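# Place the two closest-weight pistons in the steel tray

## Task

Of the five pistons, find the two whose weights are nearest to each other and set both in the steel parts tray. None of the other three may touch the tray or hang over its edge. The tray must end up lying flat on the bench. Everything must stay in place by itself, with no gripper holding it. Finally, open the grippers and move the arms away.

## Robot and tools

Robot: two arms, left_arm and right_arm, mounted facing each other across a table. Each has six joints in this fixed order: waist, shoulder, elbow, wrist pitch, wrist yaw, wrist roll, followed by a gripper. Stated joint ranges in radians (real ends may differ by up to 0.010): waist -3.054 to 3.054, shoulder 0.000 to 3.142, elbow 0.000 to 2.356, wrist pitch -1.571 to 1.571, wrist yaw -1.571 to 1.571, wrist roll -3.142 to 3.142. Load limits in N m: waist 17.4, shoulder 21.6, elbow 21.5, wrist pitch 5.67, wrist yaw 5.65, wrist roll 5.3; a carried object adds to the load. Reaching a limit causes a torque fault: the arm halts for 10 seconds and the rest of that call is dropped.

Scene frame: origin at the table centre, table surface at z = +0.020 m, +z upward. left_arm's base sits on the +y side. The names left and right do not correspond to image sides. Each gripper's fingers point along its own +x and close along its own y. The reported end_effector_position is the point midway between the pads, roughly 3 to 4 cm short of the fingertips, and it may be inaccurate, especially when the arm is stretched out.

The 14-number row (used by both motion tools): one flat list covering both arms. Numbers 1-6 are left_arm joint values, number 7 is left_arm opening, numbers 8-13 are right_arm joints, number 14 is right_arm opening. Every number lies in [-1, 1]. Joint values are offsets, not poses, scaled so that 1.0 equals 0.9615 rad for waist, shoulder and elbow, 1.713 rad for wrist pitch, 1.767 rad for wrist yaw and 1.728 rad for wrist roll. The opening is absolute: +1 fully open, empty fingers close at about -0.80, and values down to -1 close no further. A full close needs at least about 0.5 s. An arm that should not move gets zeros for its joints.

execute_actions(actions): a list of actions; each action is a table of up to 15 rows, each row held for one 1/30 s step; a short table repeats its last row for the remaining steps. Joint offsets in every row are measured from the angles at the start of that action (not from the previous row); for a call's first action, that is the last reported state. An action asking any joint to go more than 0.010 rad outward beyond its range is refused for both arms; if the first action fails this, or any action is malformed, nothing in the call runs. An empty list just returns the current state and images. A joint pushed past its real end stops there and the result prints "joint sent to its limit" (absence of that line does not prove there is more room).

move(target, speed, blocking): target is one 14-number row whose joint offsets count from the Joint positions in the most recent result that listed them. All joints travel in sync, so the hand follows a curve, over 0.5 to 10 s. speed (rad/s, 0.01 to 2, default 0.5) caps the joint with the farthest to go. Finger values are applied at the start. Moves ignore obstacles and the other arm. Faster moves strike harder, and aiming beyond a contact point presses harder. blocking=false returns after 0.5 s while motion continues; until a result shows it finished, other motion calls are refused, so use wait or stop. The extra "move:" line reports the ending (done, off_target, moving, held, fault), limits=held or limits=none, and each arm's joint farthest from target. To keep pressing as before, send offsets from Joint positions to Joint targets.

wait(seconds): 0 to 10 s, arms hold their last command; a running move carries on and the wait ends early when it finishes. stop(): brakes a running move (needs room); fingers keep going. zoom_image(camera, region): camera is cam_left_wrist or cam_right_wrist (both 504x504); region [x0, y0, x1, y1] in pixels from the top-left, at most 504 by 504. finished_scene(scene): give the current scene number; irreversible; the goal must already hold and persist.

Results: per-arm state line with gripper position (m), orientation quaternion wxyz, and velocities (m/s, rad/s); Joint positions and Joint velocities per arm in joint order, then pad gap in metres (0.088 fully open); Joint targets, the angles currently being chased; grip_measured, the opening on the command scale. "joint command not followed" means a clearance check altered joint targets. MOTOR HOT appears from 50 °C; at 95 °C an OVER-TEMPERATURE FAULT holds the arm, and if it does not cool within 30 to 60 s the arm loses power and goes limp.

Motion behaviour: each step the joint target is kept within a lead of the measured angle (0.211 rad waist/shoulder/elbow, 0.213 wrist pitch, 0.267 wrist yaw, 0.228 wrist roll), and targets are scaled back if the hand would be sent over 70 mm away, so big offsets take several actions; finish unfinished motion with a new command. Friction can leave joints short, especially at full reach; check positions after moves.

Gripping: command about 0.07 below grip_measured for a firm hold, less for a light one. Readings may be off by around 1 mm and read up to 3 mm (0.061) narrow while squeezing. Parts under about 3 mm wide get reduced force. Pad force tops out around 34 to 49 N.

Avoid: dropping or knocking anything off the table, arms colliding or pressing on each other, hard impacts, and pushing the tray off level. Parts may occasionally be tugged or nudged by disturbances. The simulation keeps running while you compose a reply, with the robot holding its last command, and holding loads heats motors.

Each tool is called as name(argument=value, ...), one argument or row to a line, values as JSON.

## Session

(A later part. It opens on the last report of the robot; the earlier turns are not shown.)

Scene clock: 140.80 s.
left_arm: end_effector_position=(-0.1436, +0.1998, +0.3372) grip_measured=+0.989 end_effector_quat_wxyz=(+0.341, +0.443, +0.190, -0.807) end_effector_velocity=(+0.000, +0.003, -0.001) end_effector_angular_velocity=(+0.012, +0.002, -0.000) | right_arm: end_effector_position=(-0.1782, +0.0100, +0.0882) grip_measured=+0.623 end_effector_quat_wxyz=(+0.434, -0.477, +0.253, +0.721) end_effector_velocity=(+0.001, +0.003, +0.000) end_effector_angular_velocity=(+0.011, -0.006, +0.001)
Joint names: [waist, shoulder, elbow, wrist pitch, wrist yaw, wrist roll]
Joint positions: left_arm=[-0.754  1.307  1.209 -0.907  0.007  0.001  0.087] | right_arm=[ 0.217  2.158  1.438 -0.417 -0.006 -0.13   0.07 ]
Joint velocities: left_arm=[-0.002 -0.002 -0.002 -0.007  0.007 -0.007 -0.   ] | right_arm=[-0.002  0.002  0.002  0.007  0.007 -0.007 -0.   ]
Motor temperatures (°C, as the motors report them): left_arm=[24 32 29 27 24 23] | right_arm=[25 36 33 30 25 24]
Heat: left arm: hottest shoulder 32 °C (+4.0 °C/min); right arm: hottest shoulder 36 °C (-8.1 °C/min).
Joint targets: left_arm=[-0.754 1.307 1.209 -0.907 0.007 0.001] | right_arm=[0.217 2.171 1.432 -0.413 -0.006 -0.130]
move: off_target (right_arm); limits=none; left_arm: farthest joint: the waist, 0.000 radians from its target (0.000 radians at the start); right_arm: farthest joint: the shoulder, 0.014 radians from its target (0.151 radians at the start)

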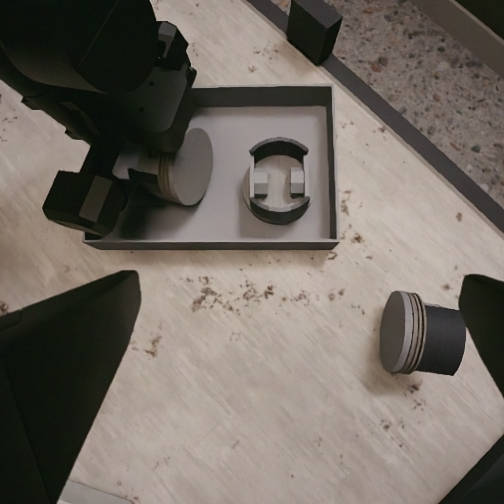

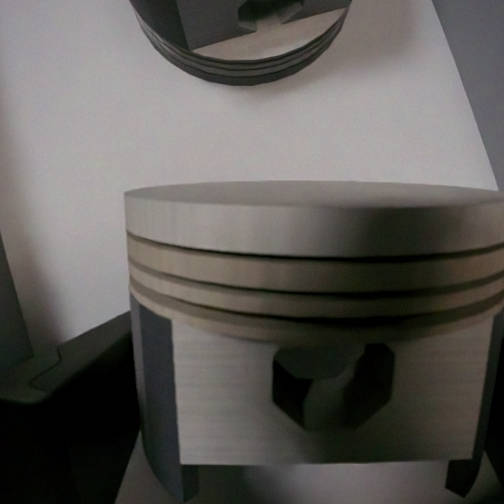

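move(
  target=[0,0,0,0,0,0,1, 0,0.034,-0.006,0.002,0,0,0.5],
  speed=0.04,
)

Scene clock: 142.07 s.
left_arm: end_effector_position=(-0.1436, +0.1998, +0.3372) grip_measured=+0.989 end_effector_quat_wxyz=(+0.341, +0.443, +0.190, -0.807) end_effector_velocity=(-0.001, +0.000, +0.001) end_effector_angular_velocity=(-0.012, -0.002, -0.010) | right_arm: end_effector_position=(-0.1776, +0.0086, +0.0806) grip_measured=+0.623 end_effector_quat_wxyz=(+0.431, -0.482, +0.257, +0.718) end_effector_velocity=(+0.004, -0.002, -0.002) end_effector_angular_velocity=(-0.013, -0.001, +0.002)
Joint names: [waist, shoulder, elbow, wrist pitch, wrist yaw, wrist roll]
Joint positions: left_arm=[-0.754  1.307  1.209 -0.907  0.007  0.001  0.087] | right_arm=[ 0.217  2.175  1.438 -0.417 -0.006 -0.13   0.07 ]
Joint velocities: left_arm=[-0.007 -0.002 -0.002  0.007 -0.007  0.007  0.   ] | right_arm=[-0.007 -0.002 -0.007 -0.007 -0.007 -0.007 -0.   ]
Motor temperatures (°C, as the motors report them): left_arm=[24 32 29 27 24 23] | right_arm=[25 36 33 30 25 24]
Heat: left arm: hottest shoulder 32 °C (+4.0 °C/min); right arm: hottest shoulder 36 °C (-8.1 °C/min).
Joint targets: left_arm=[-0.754 1.307 1.209 -0.907 0.007 0.001] | right_arm=[0.217 2.191 1.432 -0.414 -0.006 -0.130]
move: off_target (right_arm); limits=none; left_arm: farthest joint: the waist, 0.000 radians from its target (0.000 radians at the start); right_arm: farthest joint: the shoulder, 0.016 radians from its target (0.032 radians at the start)

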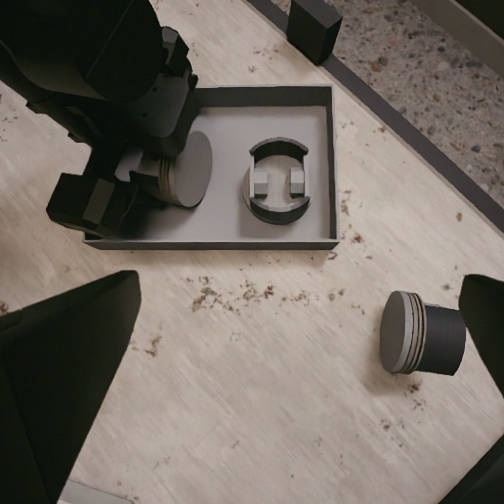

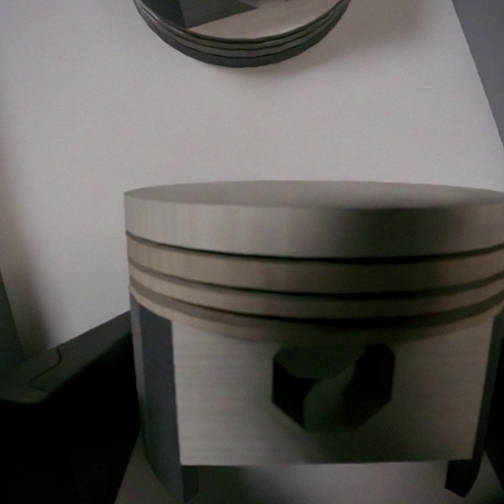

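move(
  target=[0,0,0,0,0,0,1, 0,0.026,-0.006,0.006,0,0,0.5],
  speed=0.03,
)

Scene clock: 143.43 s.
left_arm: end_effector_position=(-0.1436, +0.1998, +0.3372) grip_measured=+0.989 end_effector_quat_wxyz=(+0.341, +0.443, +0.190, -0.807) end_effector_velocity=(+0.002, +0.001, -0.001) end_effector_angular_velocity=(-0.002, -0.012, -0.005) | right_arm: end_effector_position=(-0.1777, +0.0088, +0.0800) grip_measured=+0.623 end_effector_quat_wxyz=(+0.431, -0.482, +0.257, +0.718) end_effector_velocity=(+0.001, -0.002, -0.000) end_effector_angular_velocity=(-0.011, +0.008, +0.022)
Joint names: [waist, shoulder, elbow, wrist pitch, wrist yaw, wrist roll]
Joint positions: left_arm=[-0.754  1.307  1.209 -0.907  0.007  0.001  0.087] | right_arm=[ 0.217  2.177  1.438 -0.414 -0.006 -0.13   0.07 ]
Joint velocities: left_arm=[-0.002 -0.002 -0.002 -0.007 -0.007  0.007 -0.   ] | right_arm=[-0.007 -0.002 -0.002 -0.007 -0.022 -0.022 -0.   ]
Motor temperatures (°C, as the motors report them): left_arm=[24 32 29 28 24 23] | right_arm=[25 36 33 30 25 24]
Heat: left arm: hottest shoulder 32 °C (+4.0 °C/min); right arm: hottest shoulder 36 °C (-8.0 °C/min).
Joint targets: left_arm=[-0.754 1.307 1.209 -0.907 0.007 0.001] | right_arm=[0.217 2.199 1.432 -0.406 -0.006 -0.130]
move: off_target (right_arm); limits=none; left_arm: farthest joint: the waist, 0.000 radians from its target (0.000 radians at the start); right_arm: farthest joint: the shoulder, 0.023 radians from its target (0.025 radians at the start)

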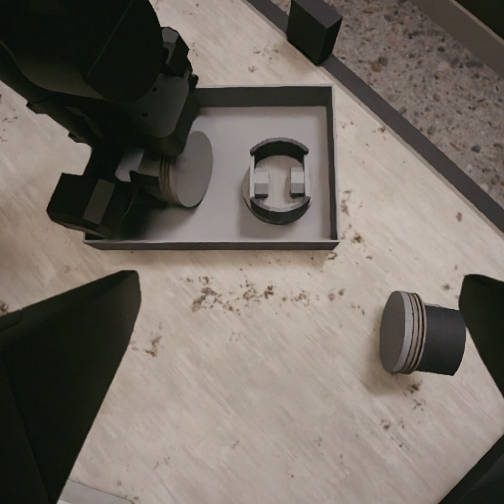

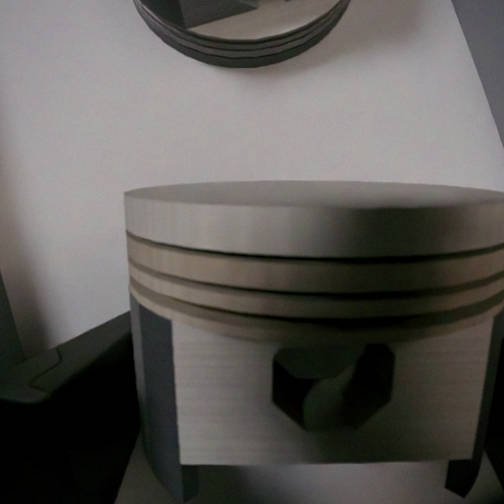

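Contact. Release.

move(
  target=[0,0,0,0,0,0,1, 0,0.005,0,0,0,0,0.9],
)

move(
  target=[0,0,0,0,0,0,1, 0,-0.2,0.03,-0.11,0,0,0.9],
  speed=0.25,
)

Scene clock: 144.47 s.
left_arm: end_effector_position=(-0.1436, +0.1998, +0.3372) grip_measured=+0.989 end_effector_quat_wxyz=(+0.341, +0.443, +0.190, -0.807) end_effector_velocity=(-0.002, -0.001, +0.001) end_effector_angular_velocity=(-0.007, +0.003, +0.003) | right_arm: end_effector_position=(-0.1779, +0.0093, +0.0802) grip_measured=+0.897 end_effector_quat_wxyz=(+0.432, -0.482, +0.256, +0.718) end_effector_velocity=(+0.001, -0.002, -0.000) end_effector_angular_velocity=(-0.011, +0.006, -0.006)
Joint names: [waist, shoulder, elbow, wrist pitch, wrist yaw, wrist roll]
Joint positions: left_arm=[-0.754  1.307  1.209 -0.907  0.007  0.001  0.087] | right_arm=[ 0.217  2.177  1.438 -0.412 -0.006 -0.13   0.083]
Joint velocities: left_arm=[-0.007  0.002  0.002  0.007 -0.007 -0.007 -0.   ] | right_arm=[-0.002 -0.002 -0.002 -0.007 -0.007  0.007  0.   ]
Motor temperatures (°C, as the motors report them): left_arm=[24 32 29 28 24 23] | right_arm=[25 36 33 30 25 24]
Heat: left arm: hottest shoulder 32 °C (+4.0 °C/min); right arm: hottest shoulder 36 °C (-8.0 °C/min).
Joint targets: left_arm=[-0.754 1.307 1.209 -0.907 0.007 0.001] | right_arm=[0.217 2.181 1.438 -0.414 -0.006 -0.130]
move: done; limits=none; left_arm: farthest joint: the waist, 0.000 radians from its target (0.000 radians at the start); right_arm: farthest joint: the shoulder, 0.005 radians from its target (0.005 radians at the start)

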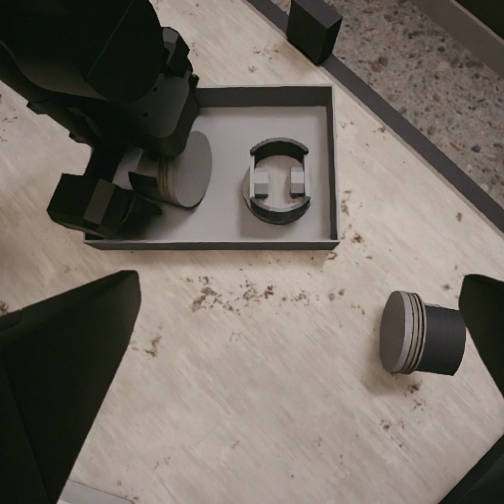

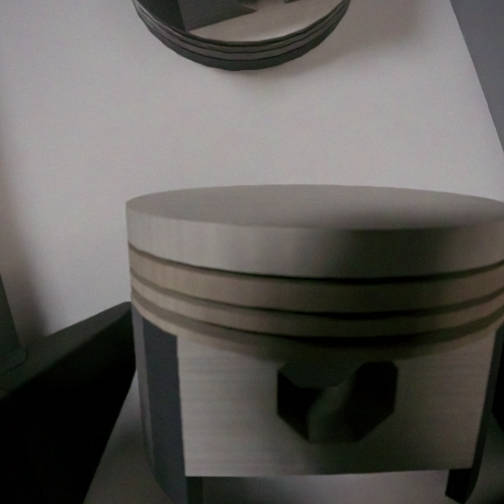

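Scene clock: 145.77 s.
left_arm: end_effector_position=(-0.1436, +0.1998, +0.3372) grip_measured=+0.989 end_effector_quat_wxyz=(+0.341, +0.443, +0.190, -0.807) end_effector_velocity=(-0.002, +0.001, +0.001) end_effector_angular_velocity=(+0.007, +0.018, +0.012) | right_arm: end_effector_position=(-0.1709, -0.0073, +0.1524) grip_measured=+0.898 end_effector_quat_wxyz=(+0.435, -0.476, +0.252, +0.722) end_effector_velocity=(+0.002, -0.005, -0.002) end_effector_angular_velocity=(-0.024, +0.000, -0.006)
Joint names: [waist, shoulder, elbow, wrist pitch, wrist yaw, wrist roll]
Joint positions: left_arm=[-0.754  1.307  1.209 -0.907  0.007  0.001  0.087] | right_arm=[ 0.217  1.997  1.461 -0.598 -0.006 -0.13   0.083]
Joint velocities: left_arm=[-0.002 -0.002 -0.002  0.007  0.007 -0.022 -0.   ] | right_arm=[-0.002 -0.002 -0.002 -0.022 -0.007  0.007  0.   ]
Motor temperatures (°C, as the motors report them): left_arm=[24 32 29 28 24 23] | right_arm=[25 36 33 30 25 24]
Heat: left arm: hottest shoulder 32 °C (+4.0 °C/min); right arm: hottest shoulder 36 °C (-7.1 °C/min).
Joint targets: left_arm=[-0.754 1.307 1.209 -0.907 0.007 0.001] | right_arm=[0.217 1.984 1.466 -0.600 -0.006 -0.130]
move: off_target (right_arm); limits=none; left_arm: farthest joint: the waist, 0.000 radians from its target (0.000 radians at the start); right_arm: farthest joint: the shoulder, 0.012 radians from its target (0.192 radians at the start)

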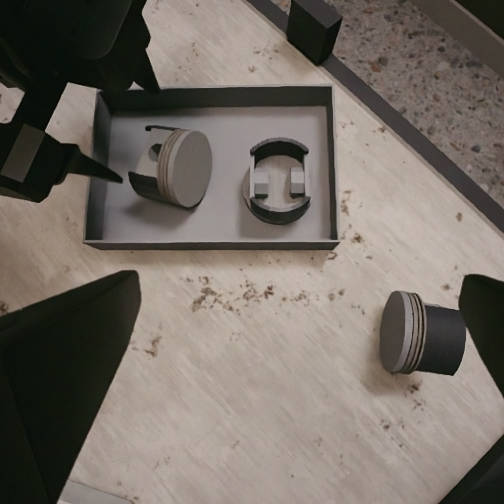

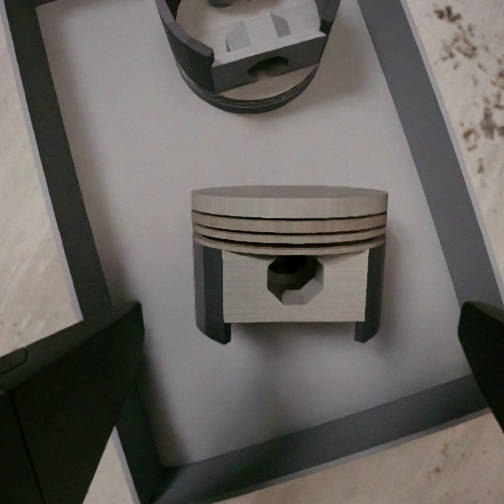

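move(
  target=[0,0,0,0,0,0,1, 0,-0.7,-0.3,-0.1,0,0,0.9],
  speed=0.7,
)

Scene clock: 147.70 s.
left_arm: end_effector_position=(-0.1436, +0.1998, +0.3372) grip_measured=+0.989 end_effector_quat_wxyz=(+0.341, +0.443, +0.190, -0.807) end_effector_velocity=(+0.002, +0.001, -0.001) end_effector_angular_velocity=(+0.009, -0.001, +0.020) | right_arm: end_effector_position=(-0.1240, -0.1186, +0.2894) grip_measured=+0.898 end_effector_quat_wxyz=(+0.469, -0.399, +0.197, +0.763) end_effector_velocity=(-0.002, -0.001, +0.002) end_effector_angular_velocity=(+0.006, +0.017, +0.017)
Joint names: [waist, shoulder, elbow, wrist pitch, wrist yaw, wrist roll]
Joint positions: left_arm=[-0.754  1.307  1.209 -0.907  0.007  0.001  0.087] | right_arm=[ 0.217  1.334  1.184 -0.766 -0.006 -0.13   0.083]
Joint velocities: left_arm=[-0.002 -0.002 -0.002 -0.007 -0.007 -0.022 -0.   ] | right_arm=[-0.002 -0.007 -0.002  0.007 -0.022 -0.007  0.   ]
Motor temperatures (°C, as the motors report them): left_arm=[24 31 29 28 24 23] | right_arm=[25 37 33 30 25 24]
Heat: left arm: hottest shoulder 31 °C (+3.0 °C/min); right arm: hottest shoulder 37 °C (-6.1 °C/min).
Joint targets: left_arm=[-0.754 1.307 1.209 -0.907 0.007 0.001] | right_arm=[0.217 1.324 1.172 -0.769 -0.006 -0.130]
move: off_target (right_arm); limits=none; left_arm: farthest joint: the waist, 0.000 radians from its target (0.000 radians at the start); right_arm: farthest joint: the elbow, 0.011 radians from its target (0.288 radians at the start)

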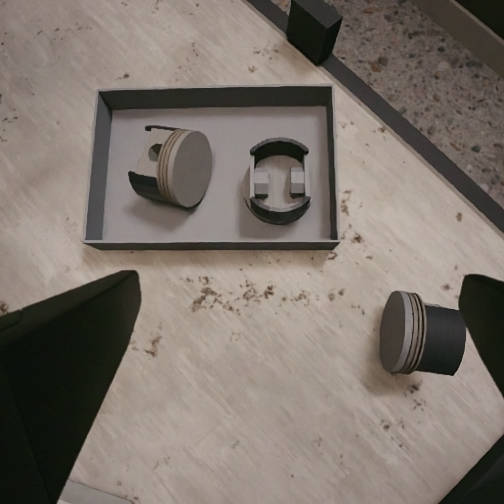

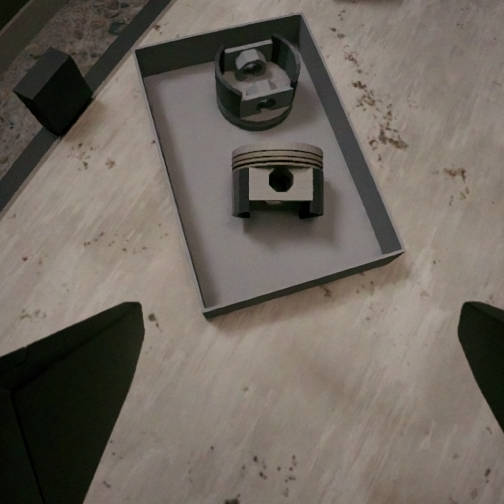

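finished_scene(
  scene=1,
)

The scene is finished: the task was done.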